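# Place the cart parcel into the gap in the desk row

## Task

On the desk, three parcels stand in a line with an open space between two of them. Take the parcel that is on the cart and set it into that open space so it lines up with the row, oriented so the arrows printed on its sides point upward. The three parcels already on the desk must stay upright where they are now, though a slight shift is acceptable. Finish by opening the gripper and moving the robot away. Any parcel that topples or is left leaning means failure, and the placement only counts if it stays put without the robot supporting it.

## Robot and tools

ROBOT. A Hello Robot Stretch 3 with a single arm. The wheeled base is 0.33 m long and 0.34 m wide. It can drive straight or turn in place, but it cannot slide sideways. Turns pivot about a point midway between the drive wheels, 0.05 m behind the front edge. A lift carries the arm up and down a mast. The arm telescopes out to the robot's RIGHT, so the gripper is moved forward or back by driving the base. With the arm pulled in and the wrist folded, a turn in place sweeps a 0.28 m radius. An unfolded, level wrist reaches past that radius.

FRAMES. Base frame: origin on the floor between the drive wheels, x forward, y left, z up. The odometry frame is the base frame as it was when the scene started. hand_pose is reported in the base frame, at the point where closed fingertips meet. With all wrist joints at 0, its x axis points up, its y axis points back toward the mast, and its z axis points to the rear.

execute_actions takes "actions", a list that runs in order. If any action is malformed or out of range, the whole call is rejected and nothing in it runs. Each action can have:
- "steps": control steps at 30 per second, 1 to 450 (default 1). {"steps": n} by itself just waits.
- "until": ends the action early. {"robot": {...}} needs all of its conditions to hold. {"any": {"status": "ended"}} fires when any motion or queue finishes.
- "robot": one of three forms. It can be one command object, {"stop": true} (brakes everything and clears the queue), or a list of up to 8 items that run one after another. Each item is a command or {"pause_s": s}, with s at most 15.

A command object can contain:
- "base": exactly one key. "translate_m" is a straight drive of d metres, forward positive, |d| at most 1. "rotate_rad" is a turn in place of d radians, counter-clockwise (left) positive, |d| at most 3.2. Both are offsets counted from where the base is when that command begins.
- "joints": absolute targets, one number per named joint. Joints you leave out keep their current goals.
  - lift_m: 0 to 1.1 m, the arm's height.
  - arm_m: 0 to 0.52 m, the extension.
  - wrist_yaw_rad: -1.345 to 4.42. 0 points the gripper along the arm, positive swings it toward the front, 3.0 folds it over the base.
  - wrist_pitch_rad: -1.57 to 0.451. 0 is level, negative tips the fingers down.
  - wrist_roll_rad: -2.911 to 2.911. At 0 the fingers sit side by side.
  - gripper_m: -0.089 to 0.179, larger is wider. The real fingertip gap is about 0.007 less near closed and 0.025 less wide open, and it is zero below 0.007.
  - head_pan_rad: -3.953 to 1.73. 0 faces forward, positive turns left, -1.57 faces along the arm.
  - head_tilt_rad: -1.53 to 0.419. Negative looks down.
- "contact_limits": {"arm_m": e}, where e is a motor effort in percent, 1 to 100. The arm halts when its effort reaches e. A lower e is gentler, but one set too low stops the arm at once. The limit holds until the next arm command.

The base and joints in one command start together and keep moving across later actions. Any new command takes over immediately and throws away the rest of an older queue. A simple way to wait until everything has finished is "steps": 450 with "until": {"robot": {"status": "ended"}}. Other conditions use [op, value] pairs, for example "lift_m": [">", 0.3], with ops =, !=, <, <=, >, >=. They can test joint readings, *_goal, *_status, base_status, translate_m, rotate_rad, x, y, heading, refusals, queue and queue_left.

SPEED. The base is fast (0.30 m/s, 1.9 rad/s) only when stowed: lift_m under 0.30, arm_m under 0.03 and wrist_yaw_rad over 2.54. In any other pose it is held to 0.10 m/s and 0.63 rad/s.

GRIPPER. To grasp, command a gripper_m smaller than the object's width; lower values squeeze harder. To let go, open to at least 0.02 above the value where the fingertips made contact. Neither the reading nor "done" proves you are holding anything, so check the cameras. Squeezing too hard makes the stall guard ease off, and the object may slip.

SELF-COLLISION. Fold or unfold the wrist (yaw toward 3.0) only with lift_m between 0.32 and 0.95, pitch -0.4 and roll near 0. Once folded, the lift can go down to 0.25. When yaw is below -0.4, keep pitch at -0.5 or lower.

RESULTS. Each result is a snapshot taken at the end of the call, with one image per camera.
- base_status shows progress in brackets as (done so far of goal).
- joint_goals, joint_status and measured_speeds are listed per joint.
- refusals, queue (idle, running, done, dropped, stopped) and queue_left are also given.
- Status words: moving, done, off_target (came to rest short of the goal and may still be pushing), contact_stop (the lift or arm hit something and went slack), time_out, stopped, not_commanded, torque_fault (a wrist servo shut off for 10 s).
- Lines starting "refused:", "dropped:" or "replaced:" explain what happened to goals.
- "robot.on_its_own" reports goals the robot changed by itself, slack or disabled joints, and lean.
- base_tilt gives lean in degrees. base_odometry, turned_by_wheels and turned_by_imu describe base motion.
- lidar_m lists 12 sectors of 30 degrees each, starting straight ahead and going counter-clockwise, measured in a plane 0.17 m above the floor.
- wrist_depth_mm and head_depth_mm are 7x7 grids of median depths.
- motor_effort is given in percent, with the peak since the last result in brackets.

zoom_image: "camera" is head_camera (896x504), nav_camera (672x504) or wrist_camera (644x364). "region" is [x0, y0, x1, y1] in pixels from the top-left corner, at most 504 by 504.

finished_scene: "scene" is the number of the current scene. It ends the scene permanently and reports whether the task succeeded. Wait until all motion has ended before calling it.

AVOID. Do not drop, slam or shove the parcels. Lower the parcel gently and make sure it is upright before opening. If the gripper is above about 0.45 m and pushes on something solid, the robot can tip. Never push a second time after a contact_stop. Do not drive while the gripper is snagged on something fixed. If the robot catches on furniture or base_tilt shows a lean, undo the last move in small steps, pull the gripper free, and lower lift_m to about 0.2 if needed. Long hard pushing trips wrist servos.

Each tool is called as name(argument=value, ...), one argument or row to a line, values as JSON.

## Session

execute_actions(
  actions=[],
)

Scene clock: 0.00 s.
robot.base_odometry: x=+0.000 y=+0.000 heading=+0.000 (m, m, rad; robot's odometry frame)
robot.turned_by_wheels: +0.000 (rad since the last result)
robot.turned_by_imu: +0.000 (rad since the last result)
robot.base_tilt: forward=-0.8 right=+1.9 (deg)
robot.lidar_m: 1.32 1.21 1.55 2.13 2.15 2.16 2.34 2.25 1.83 2.09 2.01 2.08
robot.head_depth_mm: 1728 2075 2057 2057 2032 2019 1976 / 1723 1928 1902 1881 1888 1872 1833 / 1722 1791 1772 1769 1761 1749 1745 / 1635 1667 1666 1663 1639 1631 1631 / 1554 1573 1559 1553 1461 1470 1354 / 1489 1486 1475 1468 1427 1400 1358 / 1407 1401 1393 1387 1360 1335 1297
robot.base_status: not_commanded
robot.joint_positions: lift_m=+0.307 arm_m=+0.001 wrist_yaw_rad=+3.064 wrist_pitch_rad=-0.416 wrist_roll_rad=-0.008 gripper_m=+0.037 head_pan_rad=+0.009 head_tilt_rad=-0.020
robot.joint_goals: lift_m=+0.307 arm_m=+0.001 wrist_yaw_rad=+3.064 wrist_pitch_rad=-0.416 wrist_roll_rad=-0.008 gripper_m=+0.037 head_pan_rad=+0.009 head_tilt_rad=-0.020
robot.joint_status: lift_m=not_commanded arm_m=not_commanded wrist_yaw_rad=not_commanded wrist_pitch_rad=not_commanded wrist_roll_rad=not_commanded gripper_m=not_commanded head_pan_rad=not_commanded head_tilt_rad=not_commanded
robot.measured_speeds: translate_m=+0.000 rotate_rad=+0.000 lift_m=+0.000 arm_m=+0.000 wrist_yaw_rad=+0.000 wrist_pitch_rad=+0.000 wrist_roll_rad=+0.000 head_pan_rad=+0.000 head_tilt_rad=+0.000
robot: refusals=0 queue=idle queue_left=0
robot.motor_effort: left_wheel=+0 right_wheel=-2 lift_m=+19 arm_m=-1 wrist_yaw_rad=+0 wrist_pitch_rad=+5 wrist_roll_rad=+0 gripper_m=+0 head_pan_rad=-1 head_tilt_rad=+2 (%)
robot.hand_pose: x=-0.0039 y=+0.0776 z=+0.3202 quat_wxyz=(+0.172, +0.694, +0.120, +0.689) (m; robot's base frame)
robot.wrist_depth_mm: - - - - - - - / - - - - - - - / 917 907 899 903 884 891 883 / 719 721 709 701 697 699 696 / 589 595 - 580 576 582 573 / 498 500 - 512 486 493 495 / 441 - - - 432 427 426
pictures: head_camera (sideways: a quarter turn clockwise sets it upright), nav_camera (sideways: a quarter turn counterclockwise sets it upright), wrist_camera
Images, in order (width x height): head_camera 896x504, nav_camera 672x504, wrist_camera 644x364.

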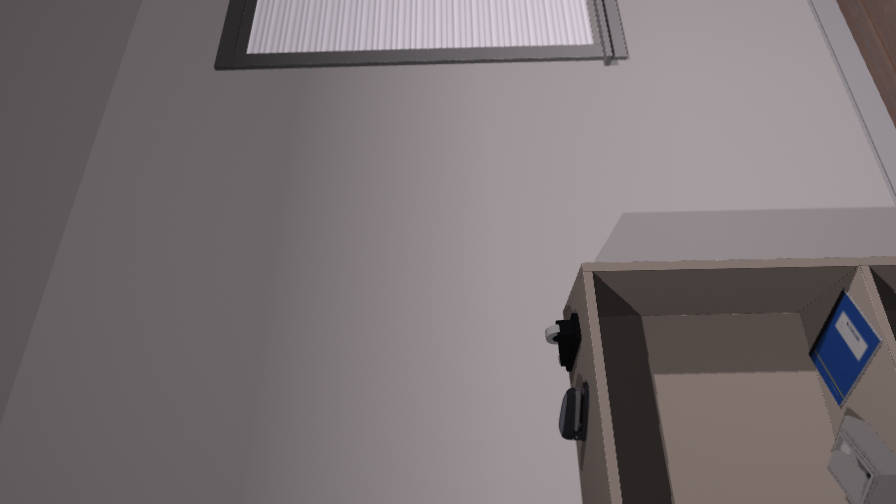

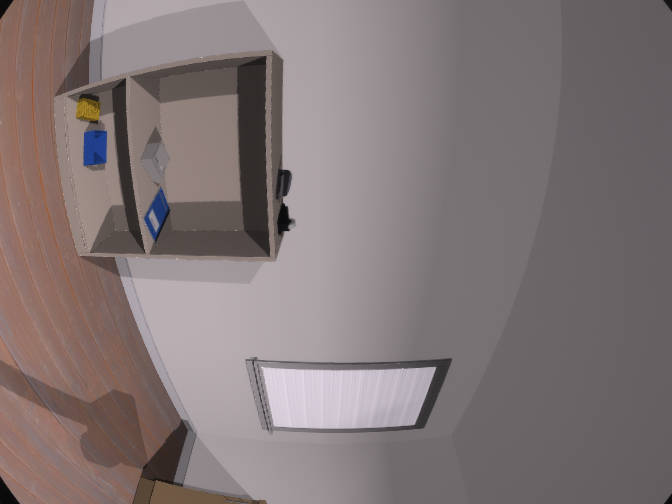

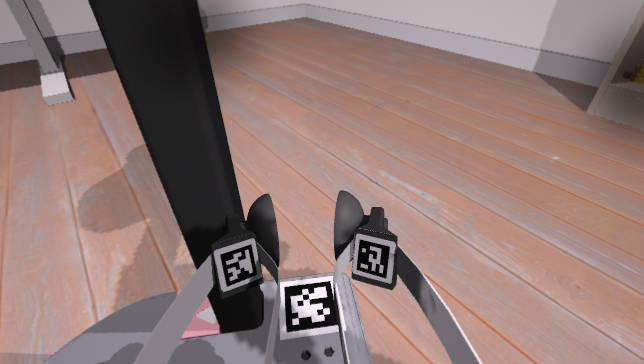

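execute_actions(
  actions=[
    {"robot": {"joints": {"head_pan_rad": -1.57, "head_tilt_rad": -0.3}}, "steps": 100, "until": {"robot": {"status": "ended"}}},
  ],
)

Scene clock: 3.97 s.
robot.base_odometry: x=+0.000 y=+0.000 heading=+0.000 (m, m, rad; robot's odometry frame)
robot.turned_by_wheels: +0.000 (rad since the last result)
robot.turned_by_imu: -0.001 (rad since the last result)
robot.base_tilt: forward=-0.8 right=+1.9 (deg)
robot.lidar_m: 1.32 1.20 1.55 2.13 2.16 2.15 2.34 2.26 1.83 2.08 2.01 2.09
robot.head_depth_mm: 2568 2706 2790 2895 2785 1930 1484 / 2829 3010 3177 3299 2783 1922 1494 / 2732 2890 3072 3228 2812 1948 1493 / 2593 2728 2875 2338 2476 1969 1496 / 2485 2575 2701 2194 2305 1978 1507 / 2337 2426 2535 2063 2133 1982 1504 / 2231 2307 2397 1963 2027 1989 1513
robot.base_status: not_commanded
robot.joint_positions: lift_m=+0.307 arm_m=+0.001 wrist_yaw_rad=+3.064 wrist_pitch_rad=-0.416 wrist_roll_rad=-0.008 gripper_m=+0.037 head_pan_rad=-1.563 head_tilt_rad=-0.296
robot.joint_goals: lift_m=+0.307 arm_m=+0.001 wrist_yaw_rad=+3.064 wrist_pitch_rad=-0.416 wrist_roll_rad=-0.008 gripper_m=+0.037 head_pan_rad=-1.570 head_tilt_rad=-0.300
robot.joint_status: lift_m=not_commanded arm_m=not_commanded wrist_yaw_rad=not_commanded wrist_pitch_rad=not_commanded wrist_roll_rad=not_commanded gripper_m=not_commanded head_pan_rad=done head_tilt_rad=done
robot.measured_speeds: translate_m=+0.000 rotate_rad=+0.000 lift_m=+0.000 arm_m=+0.000 wrist_yaw_rad=+0.000 wrist_pitch_rad=+0.000 wrist_roll_rad=+0.000 head_pan_rad=+0.000 head_tilt_rad=+0.000
robot: refusals=0 queue=done queue_left=0
robot.motor_effort: left_wheel=+0(0) right_wheel=-2(1) lift_m=+20(19) arm_m=-1(1) wrist_yaw_rad=+0(0) wrist_pitch_rad=+5(5) wrist_roll_rad=+0(0) gripper_m=+0(0) head_pan_rad=-5(55) head_tilt_rad=-2(26) (%)
robot.hand_pose: x=-0.0039 y=+0.0776 z=+0.3202 quat_wxyz=(+0.172, +0.694, +0.120, +0.689) (m; robot's base frame)
robot.wrist_depth_mm: - - - - - - - / - - - - - - - / 912 924 895 907 887 895 876 / 716 715 709 705 702 696 694 / 588 588 - 584 583 577 573 / 501 494 - 513 488 492 490 / 444 - - - 431 431 428
pictures: head_camera (sideways: a quarter turn clockwise sets it upright), nav_camera (sideways: a quarter turn counterclockwise sets it upright), wrist_camera
camera_calibration (this result's frames):
head_camera: T_world_to_cam=[[0.0381393, 0.263262, -0.96397, 1.27076], [0.998921, 0.0155244, 0.0437618, -0.0606142], [0.0264858, -0.9646, -0.262385, 0.300045], [0, 0, 0, 1]] pos_world=[0.00413585, -0.0441788, 1.30636]
nav_camera: T_world_to_cam=[[-0.00119696, -0.250096, 0.96822, -1.21169], [-0.997689, -0.0654737, -0.0181456, 0.0780342], [0.0679311, -0.966005, -0.24944, 0.281784], [0, 0, 0, 1]] pos_world=[0.0572616, -0.0257256, 1.24489]
wrist_camera: T_world_to_cam=[[0.992169, -0.124882, -0.00229565, 0.00693622], [-0.075333, -0.583646, -0.808506, 0.331725], [0.0996282, 0.802348, -0.588483, 0.295], [0, 0, 0, 1]] pos_world=[-0.0112824, -0.0422167, 0.44182]
Images, in order (width x height): head_camera 896x504, nav_camera 672x504, wrist_camera 644x364.

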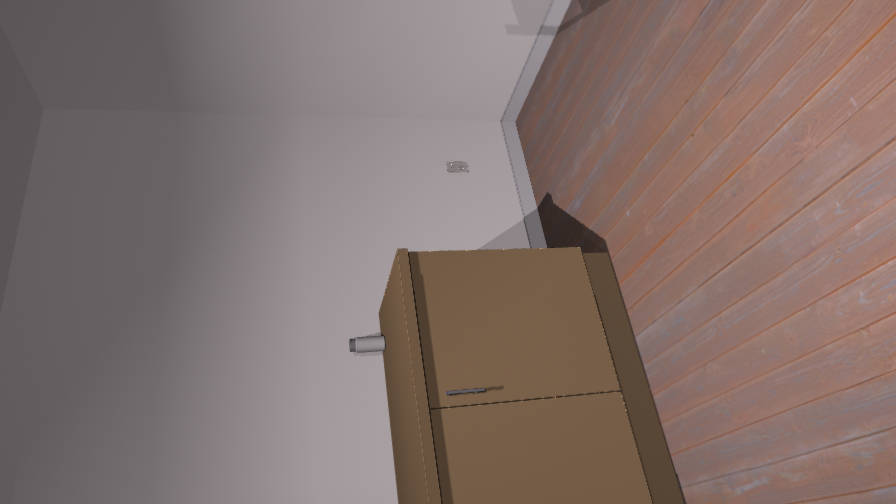

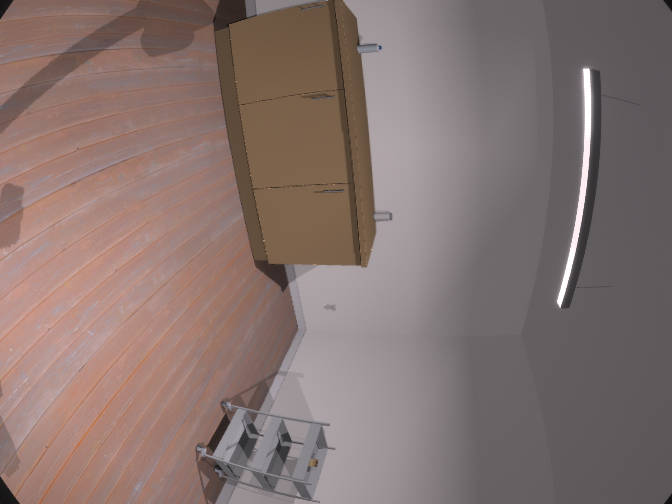

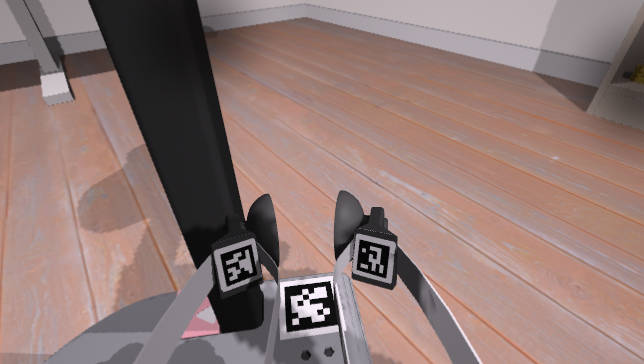

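execute_actions(
  actions=[
    {"robot": {"joints": {"head_pan_rad": -2.5, "head_tilt_rad": -0.3}}, "steps": 100, "until": {"robot": {"status": "ended"}}},
  ],
)

Scene clock: 8.33 s.
robot.base_odometry: x=+0.000 y=+0.000 heading=+0.000 (m, m, rad; robot's odometry frame)
robot.turned_by_wheels: +0.000 (rad since the last result)
robot.turned_by_imu: -0.001 (rad since the last result)
robot.base_tilt: forward=-0.7 right=+1.9 (deg)
robot.lidar_m: 1.32 1.20 1.56 2.13 2.16 2.16 2.34 2.25 1.83 2.08 2.01 2.08
robot.head_depth_mm: 1897 1986 2104 2216 2341 1929 1483 / 1933 2028 2123 2246 2367 1947 1490 / 1955 2056 2175 2277 2382 1965 1495 / 1972 2072 2198 2316 2439 1962 1506 / 2020 2126 2230 2349 2463 1973 1511 / 2033 2148 2280 2348 2281 1984 1513 / 2076 2175 2316 2401 2295 1984 1507
robot.base_status: not_commanded
robot.joint_positions: lift_m=+0.307 arm_m=+0.001 wrist_yaw_rad=+3.064 wrist_pitch_rad=-0.416 wrist_roll_rad=-0.008 gripper_m=+0.037 head_pan_rad=-2.493 head_tilt_rad=-0.296
robot.joint_goals: lift_m=+0.307 arm_m=+0.001 wrist_yaw_rad=+3.064 wrist_pitch_rad=-0.416 wrist_roll_rad=-0.008 gripper_m=+0.037 head_pan_rad=-2.500 head_tilt_rad=-0.300
robot.joint_status: lift_m=not_commanded arm_m=not_commanded wrist_yaw_rad=not_commanded wrist_pitch_rad=not_commanded wrist_roll_rad=not_commanded gripper_m=not_commanded head_pan_rad=done head_tilt_rad=done
robot.measured_speeds: translate_m=+0.000 rotate_rad=+0.000 lift_m=+0.000 arm_m=+0.000 wrist_yaw_rad=+0.000 wrist_pitch_rad=+0.000 wrist_roll_rad=+0.000 head_pan_rad=+0.000 head_tilt_rad=+0.000
robot: refusals=0 queue=done queue_left=0
robot.motor_effort: left_wheel=+0(0) right_wheel=+0(0) lift_m=+19(20) arm_m=-1(1) wrist_yaw_rad=+1(0) wrist_pitch_rad=+5(5) wrist_roll_rad=+0(0) gripper_m=+1(1) head_pan_rad=-3(55) head_tilt_rad=-2(2) (%)
robot.hand_pose: x=-0.0039 y=+0.0776 z=+0.3202 quat_wxyz=(+0.172, +0.694, +0.120, +0.689) (m; robot's base frame)
robot.wrist_depth_mm: - - - - - - - / - - - - - - - / 938 912 892 889 908 872 875 / 721 713 706 698 700 694 693 / 586 591 - 584 579 569 570 / 502 499 - 515 482 490 490 / 440 - - - 430 430 427
pictures: head_camera (sideways: a quarter turn clockwise sets it upright), nav_camera (sideways: a quarter turn counterclockwise sets it upright), wrist_camera
camera_calibration (this result's frames):
head_camera: T_world_to_cam=[[0.233936, 0.126887, -0.963937, 1.26953], [0.609624, -0.791482, 0.0437628, -0.0582407], [-0.757385, -0.597877, -0.262509, 0.304988], [0, 0, 0, 1]] pos_world=[-0.0304894, -0.0248372, 1.30635]
nav_camera: T_world_to_cam=[[-0.201297, -0.14863, 0.968188, -1.21043], [-0.648931, 0.760631, -0.0181529, 0.0759163], [-0.733736, -0.631941, -0.249564, 0.286836], [0, 0, 0, 1]] pos_world=[0.0160695, -0.0563874, 1.24489]
wrist_camera: T_world_to_cam=[[0.992169, -0.124883, -0.00229573, 0.00693621], [-0.0753332, -0.583646, -0.808506, 0.331725], [0.0996284, 0.802348, -0.588483, 0.295], [0, 0, 0, 1]] pos_world=[-0.0112824, -0.0422167, 0.44182]
Images, in order (width x height): head_camera 896x504, nav_camera 672x504, wrist_camera 644x364.

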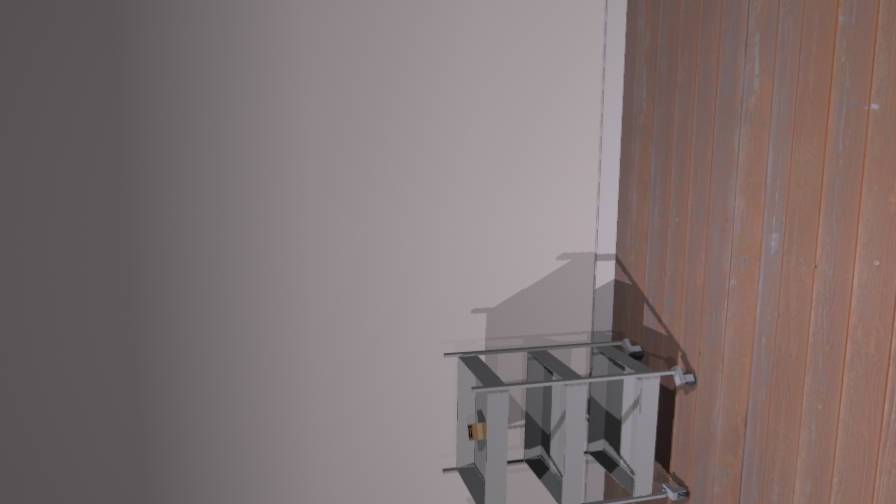

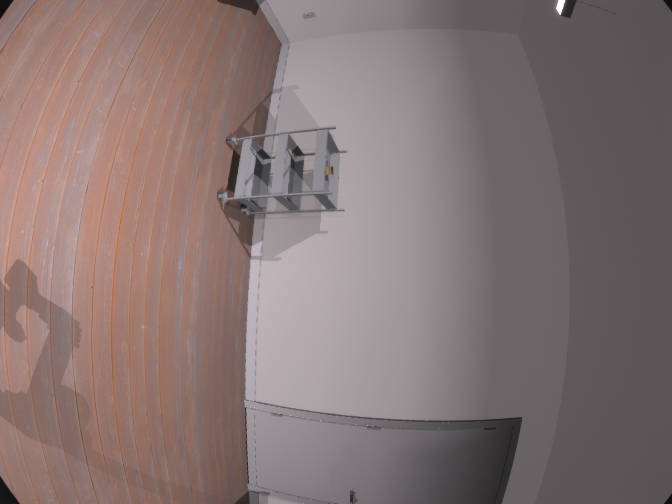

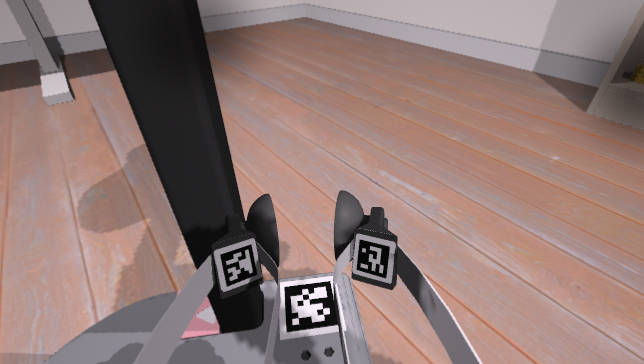

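execute_actions(
  actions=[
    {"robot": {"joints": {"head_pan_rad": -3.9, "head_tilt_rad": -0.3}}, "steps": 100, "until": {"robot": {"status": "ended"}}},
  ],
)

Scene clock: 13.73 s.
robot.base_odometry: x=+0.000 y=+0.000 heading=+0.000 (m, m, rad; robot's odometry frame)
robot.turned_by_wheels: +0.000 (rad since the last result)
robot.turned_by_imu: -0.001 (rad since the last result)
robot.base_tilt: forward=-0.8 right=+1.8 (deg)
robot.lidar_m: 1.32 1.21 1.55 2.13 2.16 2.16 2.33 2.26 1.83 2.08 2.00 2.08
robot.head_depth_mm: - - - - - - - / 1819 1942 2024 1739 2263 1919 1487 / 1889 1989 2076 2063 2328 1947 1488 / 1946 2047 2139 2104 2423 1953 1500 / 2013 2121 2227 2158 2509 1966 1509 / 2083 2205 2353 2468 2589 1992 1500 / 2149 2281 2433 2181 2543 1985 1516
robot.base_status: not_commanded
robot.joint_positions: lift_m=+0.307 arm_m=+0.001 wrist_yaw_rad=+3.064 wrist_pitch_rad=-0.416 wrist_roll_rad=-0.008 gripper_m=+0.037 head_pan_rad=-3.893 head_tilt_rad=-0.296
robot.joint_goals: lift_m=+0.307 arm_m=+0.001 wrist_yaw_rad=+3.064 wrist_pitch_rad=-0.416 wrist_roll_rad=-0.008 gripper_m=+0.037 head_pan_rad=-3.900 head_tilt_rad=-0.300
robot.joint_status: lift_m=not_commanded arm_m=not_commanded wrist_yaw_rad=not_commanded wrist_pitch_rad=not_commanded wrist_roll_rad=not_commanded gripper_m=not_commanded head_pan_rad=done head_tilt_rad=done
robot.measured_speeds: translate_m=+0.000 rotate_rad=+0.000 lift_m=+0.000 arm_m=+0.000 wrist_yaw_rad=+0.000 wrist_pitch_rad=+0.000 wrist_roll_rad=+0.000 head_pan_rad=+0.000 head_tilt_rad=+0.000
robot: refusals=0 queue=done queue_left=0
robot.motor_effort: left_wheel=+0(0) right_wheel=-1(0) lift_m=+20(19) arm_m=-1(1) wrist_yaw_rad=+1(0) wrist_pitch_rad=+5(5) wrist_roll_rad=+0(0) gripper_m=+0(1) head_pan_rad=-4(58) head_tilt_rad=-2(2) (%)
robot.hand_pose: x=-0.0039 y=+0.0776 z=+0.3202 quat_wxyz=(+0.172, +0.694, +0.120, +0.689) (m; robot's base frame)
robot.wrist_depth_mm: - - - - - - - / - - - - - - - / 919 917 894 908 879 865 884 / 706 718 697 715 703 701 684 / 590 585 - 582 573 574 575 / 512 507 - 514 487 489 484 / 438 - - - 428 427 425
pictures: head_camera (sideways: a quarter turn clockwise sets it upright), nav_camera (sideways: a quarter turn counterclockwise sets it upright), wrist_camera
camera_calibration (this result's frames):
head_camera: T_world_to_cam=[[0.164852, -0.209011, -0.963918, 1.26992], [-0.67635, -0.735279, 0.0437633, -0.0503969], [-0.717896, 0.644731, -0.262577, 0.304835], [0, 0, 0, 1]] pos_world=[-0.024595, 0.0318357, 1.30635]
nav_camera: T_world_to_cam=[[-0.180731, 0.173152, 0.968171, -1.21053], [0.639266, 0.768772, -0.018157, 0.0680636], [-0.747446, 0.615637, -0.249631, 0.287008], [0, 0, 0, 1]] pos_world=[-0.0477695, -0.0194113, 1.24488]
wrist_camera: T_world_to_cam=[[0.992169, -0.124882, -0.00229568, 0.0069362], [-0.0753332, -0.583646, -0.808506, 0.331725], [0.0996284, 0.802348, -0.588483, 0.295], [0, 0, 0, 1]] pos_world=[-0.0112824, -0.0422167, 0.44182]
Images, in order (width x height): head_camera 896x504, nav_camera 672x504, wrist_camera 644x364.

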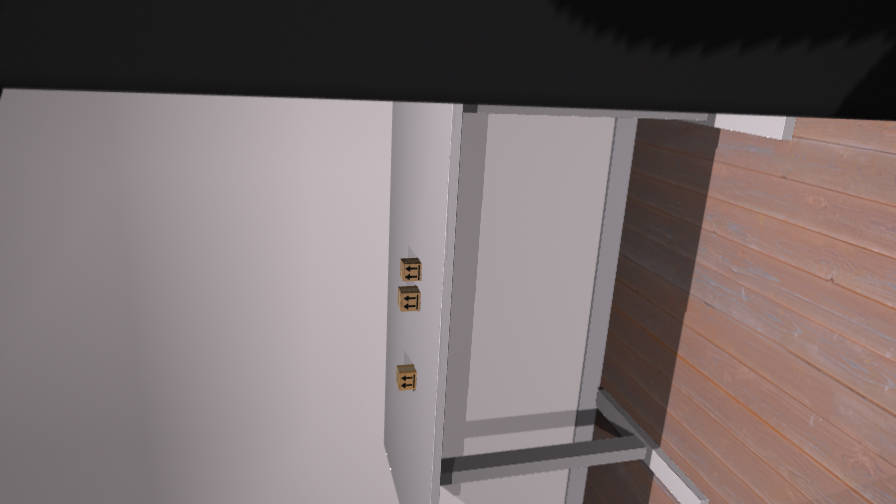

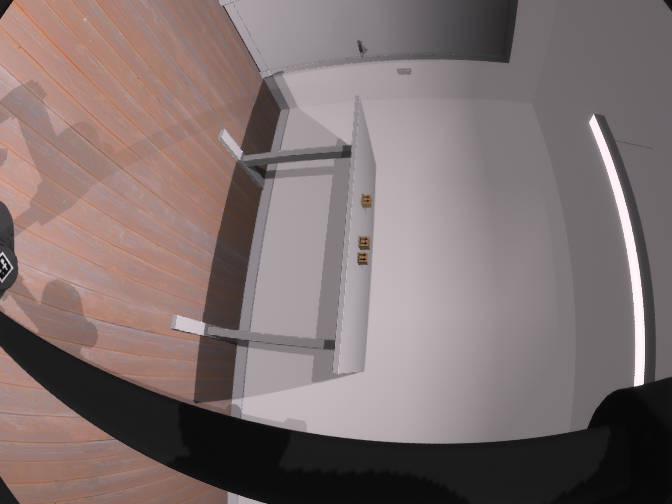

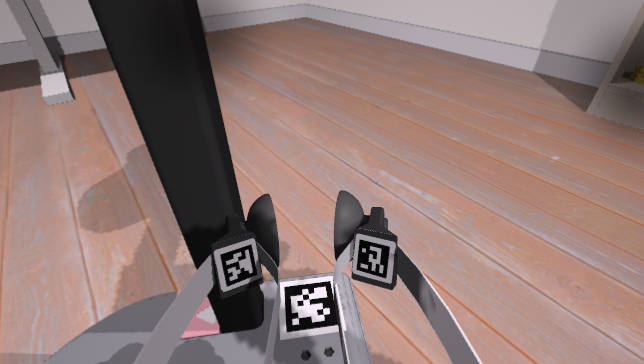

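execute_actions(
  actions=[
    {"robot": [{"joints": {"lift_m": 0.27, "head_pan_rad": -1.57, "head_tilt_rad": -0.5}}, {"base": {"rotate_rad": -1.98}}, {"base": {"translate_m": 1.0}}, {"base": {"translate_m": 0.36}}, {"base": {"rotate_rad": 0.93}}], "steps": 450, "until": {"robot": {"status": "ended"}}},
  ],
)

Scene clock: 51.53 s.
robot.base_odometry: x=-0.541 y=-1.248 heading=-1.050 (m, m, rad; robot's odometry frame)
robot.turned_by_wheels: -1.050 (rad since the last result)
robot.turned_by_imu: -1.023 (rad since the last result)
robot.base_tilt: forward=-0.7 right=+1.8 (deg)
robot.lidar_m: 1.19 1.24 1.70 2.26 2.45 2.68 2.54 1.66 1.23 0.64 0.67 1.71
robot.head_depth_mm: 969 1055 1154 1271 1418 1508 1264 / 970 1054 1153 1275 1375 1465 1236 / 973 1055 1153 1258 1003 1021 1088 / 971 1063 1159 1280 971 1027 1091 / 975 1060 1157 1276 1010 1035 1095 / 976 1058 1158 1287 1015 1009 1129 / 974 1059 1159 1284 1413 1535 1289
robot.base_status: done (rotate_rad +0.9298 of +0.9300)
robot.joint_positions: lift_m=+0.270 arm_m=+0.001 wrist_yaw_rad=+3.064 wrist_pitch_rad=-0.416 wrist_roll_rad=-0.008 gripper_m=+0.037 head_pan_rad=-1.577 head_tilt_rad=-0.495
robot.joint_goals: lift_m=+0.270 arm_m=+0.001 wrist_yaw_rad=+3.064 wrist_pitch_rad=-0.416 wrist_roll_rad=-0.008 gripper_m=+0.037 head_pan_rad=-1.570 head_tilt_rad=-0.500
robot.joint_status: lift_m=done arm_m=not_commanded wrist_yaw_rad=not_commanded wrist_pitch_rad=not_commanded wrist_roll_rad=not_commanded gripper_m=not_commanded head_pan_rad=done head_tilt_rad=done
robot.measured_speeds: translate_m=+0.000 rotate_rad=+0.000 lift_m=+0.000 arm_m=+0.000 wrist_yaw_rad=+0.000 wrist_pitch_rad=+0.000 wrist_roll_rad=+0.000 head_pan_rad=+0.000 head_tilt_rad=+0.000
robot: refusals=0 queue=done queue_left=0
robot.motor_effort: left_wheel=-3(11) right_wheel=+2(7) lift_m=+13(20) arm_m=-1(1) wrist_yaw_rad=+0(1) wrist_pitch_rad=+5(5) wrist_roll_rad=+0(0) gripper_m=+0(1) head_pan_rad=+5(59) head_tilt_rad=-3(23) (%)
robot.hand_pose: x=-0.0039 y=+0.0776 z=+0.2835 quat_wxyz=(+0.173, +0.694, +0.120, +0.689) (m; robot's base frame)
robot.wrist_depth_mm: - - - - - - - / - - - - - - - / 835 836 824 821 827 801 800 / 662 653 646 648 643 638 640 / 546 537 - 532 532 528 530 / 461 491 - - 445 451 451 / - - - - 396 395 393
pictures: head_camera (sideways: a quarter turn clockwise sets it upright), nav_camera (sideways: a quarter turn counterclockwise sets it upright), wrist_camera
camera_calibration (this result's frames):
head_camera: T_world_to_cam=[[0.0428729, 0.44758, -0.893216, 1.17838], [0.998989, -0.00712186, 0.0443811, -0.0614095], [0.0135027, -0.894216, -0.447433, 0.540944], [0, 0, 0, 1]] pos_world=[0.00352266, -0.0441362, 1.29731]
nav_camera: T_world_to_cam=[[-0.00575766, -0.436019, 0.899919, -1.1225], [-0.998475, -0.0469093, -0.0291162, 0.0923154], [0.0549098, -0.898714, -0.435084, 0.523463], [0, 0, 0, 1]] pos_world=[0.0569683, -0.0146585, 1.2406]
wrist_camera: T_world_to_cam=[[0.992169, -0.124884, -0.00227376, 0.00683903], [-0.0753614, -0.584012, -0.808239, 0.301942], [0.0996079, 0.802081, -0.58885, 0.273591], [0, 0, 0, 1]] pos_world=[-0.0112825, -0.0422505, 0.405161]
Images, in order (width x height): head_camera 896x504, nav_camera 672x504, wrist_camera 644x364.

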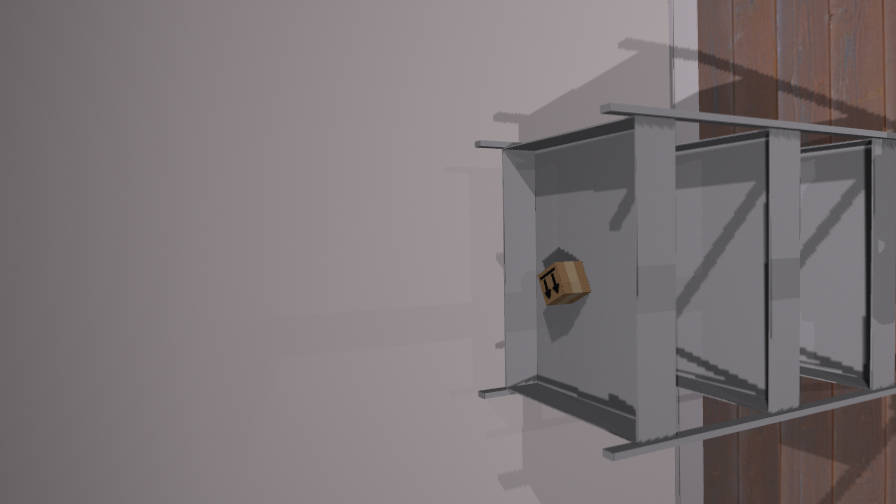

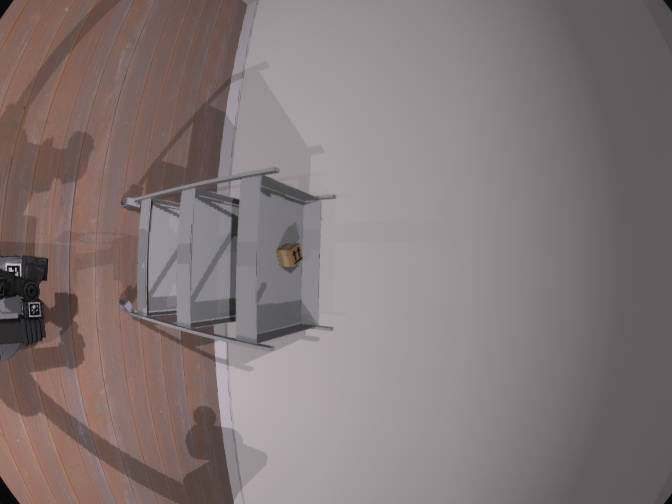

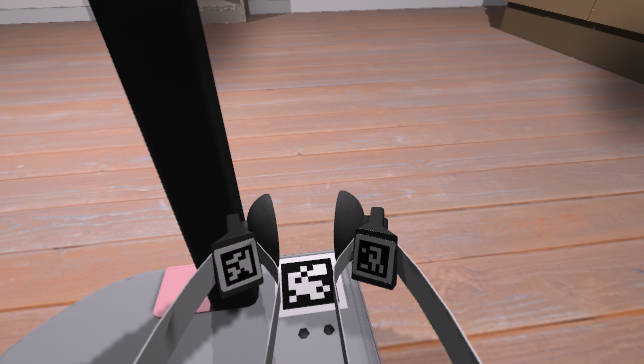

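zoom_image(
  camera="head_camera",
  region=[480, 200, 680, 360],
)

Region (480, 200, 680, 360) of head_camera's 896x504 image, scaled by 2.520, with more detail than that image has; it fills the top 403 rows of this view, and the rest is white.

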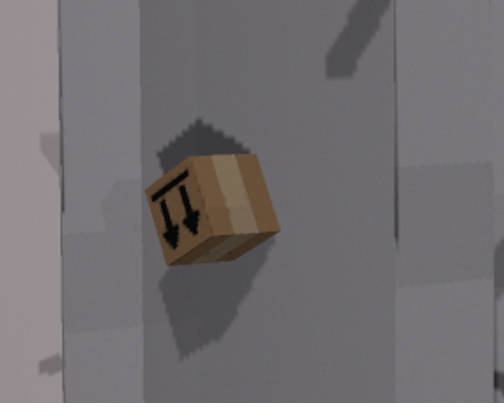

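execute_actions(
  actions=[
    {"robot": [{"joints": {"lift_m": 0.93, "wrist_pitch_rad": -0.4}}, {"joints": {"wrist_yaw_rad": 1.57}}, {"joints": {"wrist_pitch_rad": -1.57, "gripper_m": 0.15, "arm_m": 0.3}}], "steps": 450, "until": {"robot": {"status": "ended"}}},
  ],
)

Scene clock: 98.43 s.
robot.base_odometry: x=-0.541 y=-1.248 heading=-1.050 (m, m, rad; robot's odometry frame)
robot.turned_by_wheels: +0.000 (rad since the last result)
robot.turned_by_imu: -0.003 (rad since the last result)
robot.base_tilt: forward=-0.8 right=+1.9 (deg)
robot.lidar_m: 1.19 1.24 1.70 2.26 2.44 2.68 2.53 1.66 1.22 0.64 0.67 1.70
robot.head_depth_mm: 970 1053 1153 1238 - 1523 1266 / 966 1058 1152 1302 1381 1468 1240 / 973 1056 1155 - - 1025 1086 / 973 1057 1157 1277 1006 1028 1093 / 974 1058 1152 1274 1014 1030 1094 / 970 1059 1159 1277 1013 1006 1130 / 975 1058 1160 1283 1407 1539 1292
robot.base_status: done (rotate_rad +0.9298 of +0.9300)
robot.joint_positions: lift_m=+0.930 arm_m=+0.300 wrist_yaw_rad=+1.571 wrist_pitch_rad=-1.561 wrist_roll_rad=-0.008 gripper_m=+0.150 head_pan_rad=-1.577 head_tilt_rad=-0.495
robot.joint_goals: lift_m=+0.930 arm_m=+0.300 wrist_yaw_rad=+1.570 wrist_pitch_rad=-1.570 wrist_roll_rad=-0.008 gripper_m=+0.150 head_pan_rad=-1.570 head_tilt_rad=-0.500
robot.joint_status: lift_m=done arm_m=done wrist_yaw_rad=done wrist_pitch_rad=done wrist_roll_rad=not_commanded gripper_m=done head_pan_rad=done head_tilt_rad=done
robot.measured_speeds: translate_m=+0.000 rotate_rad=+0.000 lift_m=+0.000 arm_m=+0.000 wrist_yaw_rad=+0.000 wrist_pitch_rad=+0.000 wrist_roll_rad=+0.000 head_pan_rad=+0.000 head_tilt_rad=+0.000
robot: refusals=0 queue=done queue_left=0
robot.motor_effort: left_wheel=-3(3) right_wheel=+3(2) lift_m=+26(26) arm_m=+3(2) wrist_yaw_rad=-1(3) wrist_pitch_rad=-1(5) wrist_roll_rad=+0(0) gripper_m=+1(81) head_pan_rad=+3(4) head_tilt_rad=-3(3) (%)
robot.hand_pose: x=-0.0429 y=-0.4449 z=+0.8118 quat_wxyz=(+0.707, +0.707, +0.000, +0.006) (m; robot's base frame)
robot.wrist_depth_mm: 829 833 857 872 724 524 288 / 848 866 884 904 741 547 301 / 881 - 930 908 750 311 312 / 922 - 948 978 587 313 323 / 943 - - - - 285 337 / - - - - - - 312 / - - - - - - 756
pictures: head_camera (sideways: a quarter turn clockwise sets it upright), nav_camera (sideways: a quarter turn counterclockwise sets it upright), wrist_camera
camera_calibration (this result's frames):
head_camera: T_world_to_cam=[[0.0428728, 0.44758, -0.893216, 1.17838], [0.998989, -0.00712174, 0.0443811, -0.0614095], [0.0135028, -0.894216, -0.447433, 0.540944], [0, 0, 0, 1]] pos_world=[0.00352266, -0.0441362, 1.29731]
nav_camera: T_world_to_cam=[[-0.00575761, -0.436019, 0.899919, -1.1225], [-0.998475, -0.0469094, -0.0291162, 0.0923154], [0.0549099, -0.898714, -0.435084, 0.523463], [0, 0, 0, 1]] pos_world=[0.0569684, -0.0146585, 1.2406]
wrist_camera: T_world_to_cam=[[-0.0227004, -0.998813, 0.0430972, -0.487664], [-0.979004, 0.0309435, 0.201476, -0.164033], [-0.202571, -0.0376187, -0.978545, 0.937432], [0, 0, 0, 1]] pos_world=[0.0182375, -0.446744, 0.971385]
Images, in order (width x height): head_camera 896x504, nav_camera 672x504, wrist_camera 644x364.

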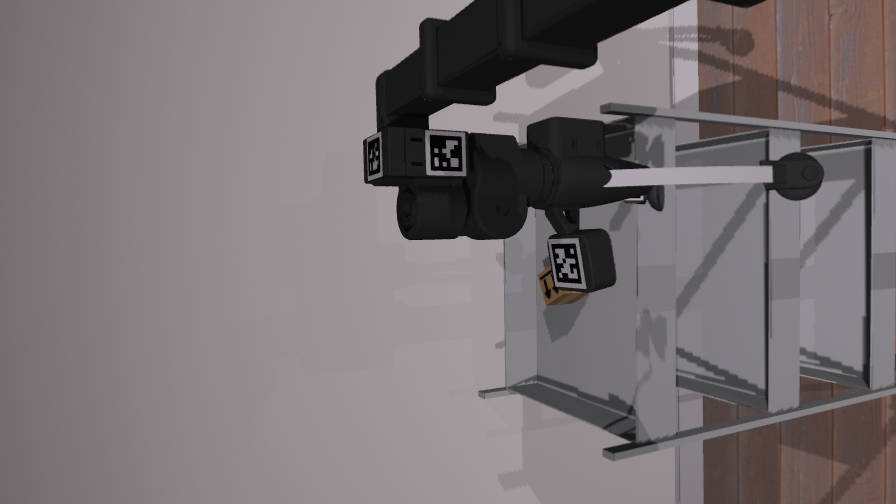

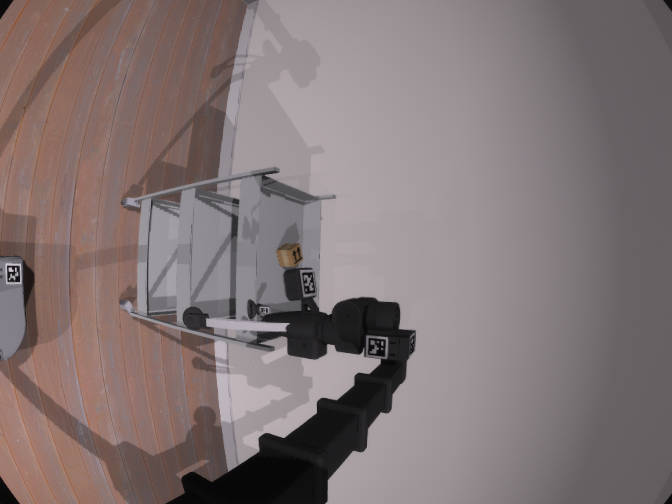

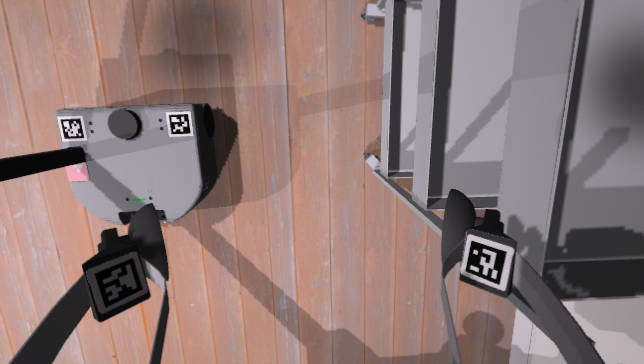

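execute_actions(
  actions=[
    {"robot": [{"joints": {"arm_m": 0.0}}, {"base": {"rotate_rad": -1.571}}, {"base": {"translate_m": 0.23}}, {"base": {"rotate_rad": 1.571}}, {"base": {"translate_m": 0.11}}], "steps": 450, "until": {"robot": {"status": "ended"}}},
  ],
)

Scene clock: 123.07 s.
robot.base_odometry: x=-0.687 y=-1.455 heading=-1.050 (m, m, rad; robot's odometry frame)
robot.turned_by_wheels: +0.000 (rad since the last result)
robot.turned_by_imu: -0.002 (rad since the last result)
robot.base_tilt: forward=-0.7 right=+2.0 (deg)
robot.lidar_m: 1.10 1.12 1.55 2.49 2.69 2.86 3.06 1.34 0.43 0.42 0.43 1.38
robot.head_depth_mm: 775 844 924 1020 1099 815 - / 779 845 928 1020 1090 792 - / 778 846 928 1026 1088 771 - / 780 848 928 1021 1091 773 683 / 782 849 927 1026 1089 778 684 / 783 849 929 1025 1148 1269 686 / 783 850 927 1028 1149 1297 1291
robot.base_status: moving (translate_m +0.1074 of +0.1100)
robot.joint_positions: lift_m=+0.930 arm_m=+0.002 wrist_yaw_rad=+1.571 wrist_pitch_rad=-1.562 wrist_roll_rad=-0.008 gripper_m=+0.150 head_pan_rad=-1.577 head_tilt_rad=-0.495
robot.joint_goals: lift_m=+0.930 arm_m=+0.000 wrist_yaw_rad=+1.570 wrist_pitch_rad=-1.570 wrist_roll_rad=-0.008 gripper_m=+0.150 head_pan_rad=-1.570 head_tilt_rad=-0.500
robot.joint_status: lift_m=done arm_m=done wrist_yaw_rad=done wrist_pitch_rad=done wrist_roll_rad=not_commanded gripper_m=done head_pan_rad=done head_tilt_rad=done
robot.measured_speeds: translate_m=+0.031 rotate_rad=+0.000 lift_m=+0.000 arm_m=+0.000 wrist_yaw_rad=+0.000 wrist_pitch_rad=+0.000 wrist_roll_rad=+0.000 head_pan_rad=+0.000 head_tilt_rad=+0.000
robot: refusals=0 queue=running queue_left=0
robot.motor_effort: left_wheel=-4(9) right_wheel=+3(6) lift_m=+25(25) arm_m=-4(4) wrist_yaw_rad=+0(2) wrist_pitch_rad=-1(1) wrist_roll_rad=+0(0) gripper_m=+1(1) head_pan_rad=+3(5) head_tilt_rad=-3(2) (%)
robot.hand_pose: x=-0.0433 y=-0.1469 z=+0.8119 quat_wxyz=(+0.707, +0.707, +0.000, +0.006) (m; robot's base frame)
robot.wrist_depth_mm: 820 848 849 869 873 514 286 / 847 867 893 872 799 548 287 / 891 911 - 915 818 561 288 / 913 948 - 968 848 586 301 / 965 951 - - - 607 305 / - - - - - - 319 / - - - - - - 353
pictures: head_camera (sideways: a quarter turn clockwise sets it upright), nav_camera (sideways: a quarter turn counterclockwise sets it upright), wrist_camera
camera_calibration (this result's frames):
head_camera: T_world_to_cam=[[0.0428727, 0.44758, -0.893216, 1.17838], [0.998989, -0.00712162, 0.0443811, -0.0614095], [0.013503, -0.894216, -0.447433, 0.540944], [0, 0, 0, 1]] pos_world=[0.00352267, -0.0441362, 1.29731]
nav_camera: T_world_to_cam=[[-0.00575756, -0.436019, 0.899919, -1.1225], [-0.998475, -0.0469096, -0.0291162, 0.0923154], [0.05491, -0.898714, -0.435084, 0.523463], [0, 0, 0, 1]] pos_world=[0.0569684, -0.0146585, 1.2406]
wrist_camera: T_world_to_cam=[[-0.0226345, -0.998813, 0.0431324, -0.190111], [-0.978688, 0.030945, 0.203007, -0.174881], [-0.204101, -0.0376182, -0.978227, 0.948272], [0, 0, 0, 1]] pos_world=[0.0180859, -0.148801, 0.971327]
Images, in order (width x height): head_camera 896x504, nav_camera 672x504, wrist_camera 644x364.

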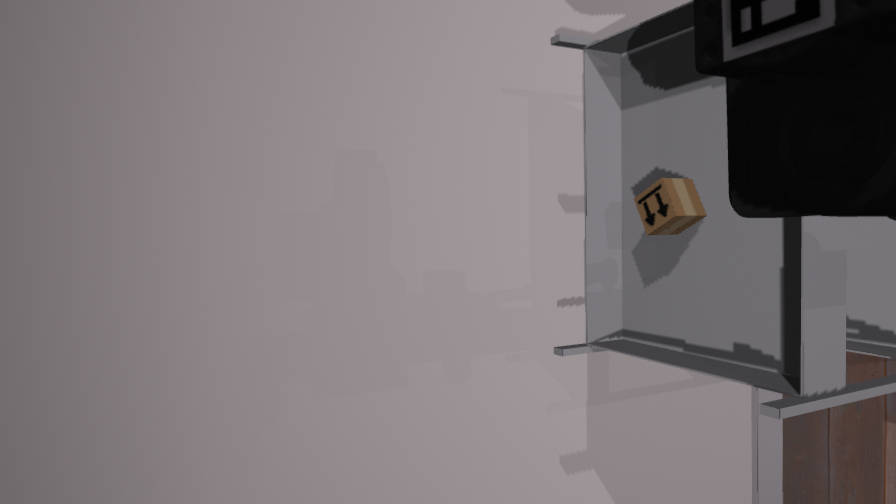

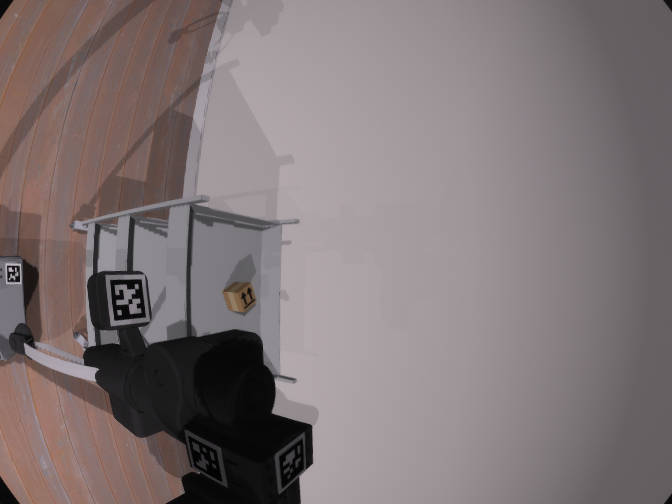

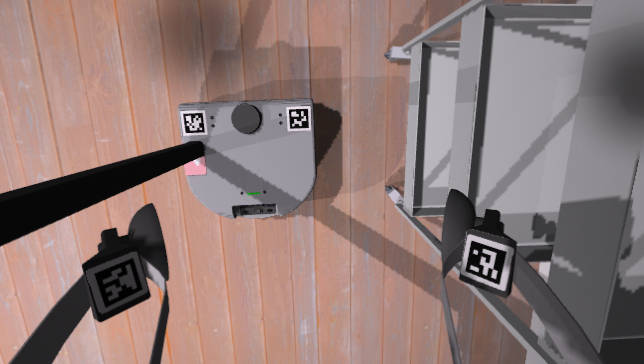

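execute_actions(
  actions=[
    {"robot": [{"joints": {"arm_m": 0.465}}], "steps": 450, "until": {"robot": {"status": "ended"}}},
  ],
)

Scene clock: 133.67 s.
robot.base_odometry: x=-0.686 y=-1.458 heading=-1.050 (m, m, rad; robot's odometry frame)
robot.turned_by_wheels: +0.000 (rad since the last result)
robot.turned_by_imu: -0.001 (rad since the last result)
robot.base_tilt: forward=-0.8 right=+1.9 (deg)
robot.lidar_m: 1.10 1.12 1.55 2.50 2.69 2.87 3.05 1.34 0.43 0.42 0.43 1.39
robot.head_depth_mm: 776 845 923 - 881 739 675 / 779 846 912 1036 1088 766 676 / 780 844 903 - 1088 754 679 / 780 847 914 1017 1086 775 683 / 780 849 931 1025 1089 779 686 / 783 848 928 1025 1147 1271 1187 / 781 850 931 1026 1149 1298 1292
robot.base_status: done (translate_m +0.1100 of +0.1100)
robot.joint_positions: lift_m=+0.930 arm_m=+0.465 wrist_yaw_rad=+1.571 wrist_pitch_rad=-1.562 wrist_roll_rad=-0.008 gripper_m=+0.150 head_pan_rad=-1.577 head_tilt_rad=-0.495
robot.joint_goals: lift_m=+0.930 arm_m=+0.465 wrist_yaw_rad=+1.570 wrist_pitch_rad=-1.570 wrist_roll_rad=-0.008 gripper_m=+0.150 head_pan_rad=-1.570 head_tilt_rad=-0.500
robot.joint_status: lift_m=done arm_m=done wrist_yaw_rad=done wrist_pitch_rad=done wrist_roll_rad=not_commanded gripper_m=done head_pan_rad=done head_tilt_rad=done
robot.measured_speeds: translate_m=+0.000 rotate_rad=+0.000 lift_m=+0.000 arm_m=+0.000 wrist_yaw_rad=+0.000 wrist_pitch_rad=+0.000 wrist_roll_rad=+0.000 head_pan_rad=+0.000 head_tilt_rad=+0.000
robot: refusals=0 queue=done queue_left=0
robot.motor_effort: left_wheel=-3(4) right_wheel=+2(2) lift_m=+26(26) arm_m=+2(3) wrist_yaw_rad=-2(0) wrist_pitch_rad=-1(1) wrist_roll_rad=+0(0) gripper_m=+1(1) head_pan_rad=+5(5) head_tilt_rad=-3(3) (%)
robot.hand_pose: x=-0.0433 y=-0.6099 z=+0.8119 quat_wxyz=(+0.707, +0.707, +0.000, +0.006) (m; robot's base frame)
robot.wrist_depth_mm: 238 272 275 278 282 451 371 / 250 281 287 288 292 480 372 / 249 293 295 297 304 483 375 / 248 300 305 258 313 493 380 / 928 311 319 324 325 495 384 / - - 330 335 340 526 383 / - 332 344 352 352 569 368
pictures: head_camera (sideways: a quarter turn clockwise sets it upright), nav_camera (sideways: a quarter turn counterclockwise sets it upright), wrist_camera
camera_calibration (this result's frames):
head_camera: T_world_to_cam=[[0.0428728, 0.44758, -0.893216, 1.17838], [0.998989, -0.00712174, 0.0443811, -0.0614095], [0.0135028, -0.894216, -0.447433, 0.540944], [0, 0, 0, 1]] pos_world=[0.00352266, -0.0441362, 1.29731]
nav_camera: T_world_to_cam=[[-0.00575761, -0.436019, 0.899919, -1.1225], [-0.998475, -0.0469094, -0.0291162, 0.0923154], [0.0549099, -0.898714, -0.435084, 0.523463], [0, 0, 0, 1]] pos_world=[0.0569684, -0.0146585, 1.2406]
wrist_camera: T_world_to_cam=[[-0.0227189, -0.998811, 0.0431324, -0.6525], [-0.978686, 0.0310277, 0.203007, -0.160505], [-0.204104, -0.037601, -0.978227, 0.930868], [0, 0, 0, 1]] pos_world=[0.0180857, -0.611742, 0.971327]
Images, in order (width x height): head_camera 896x504, nav_camera 672x504, wrist_camera 644x364.

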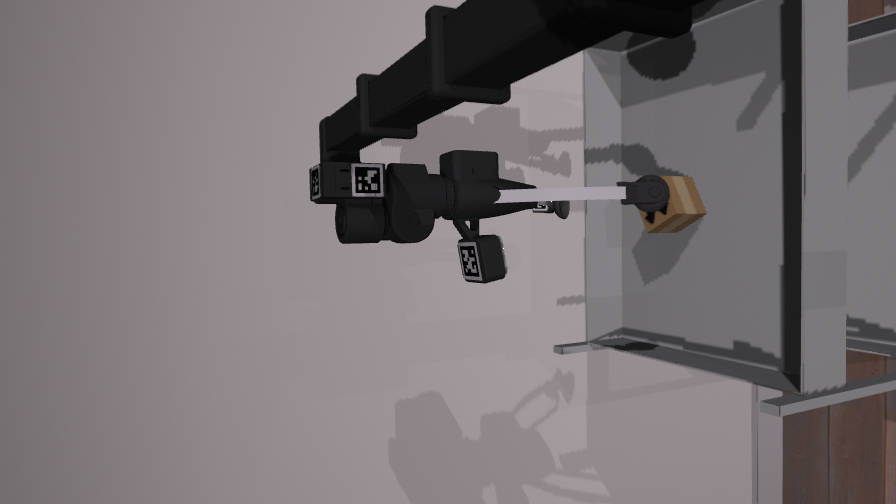

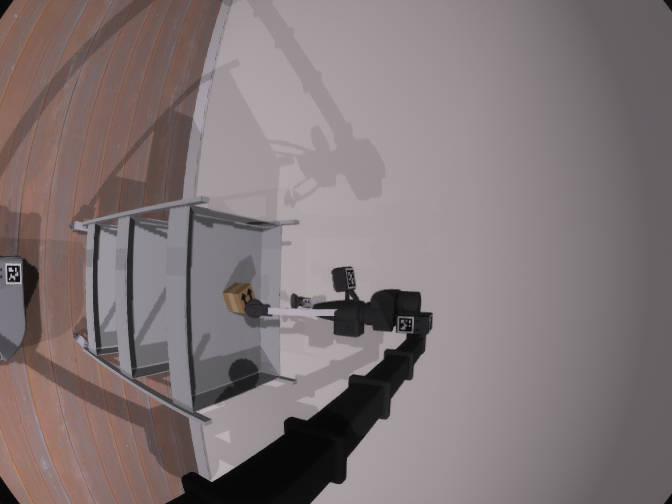

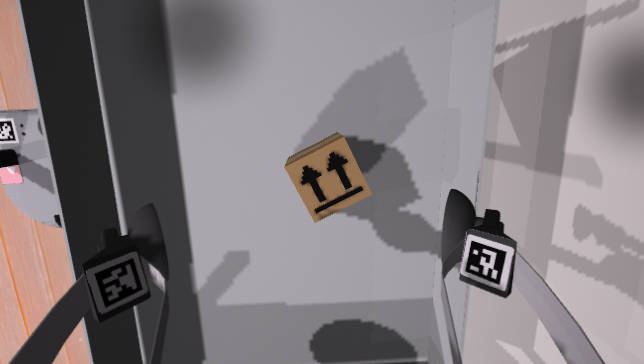

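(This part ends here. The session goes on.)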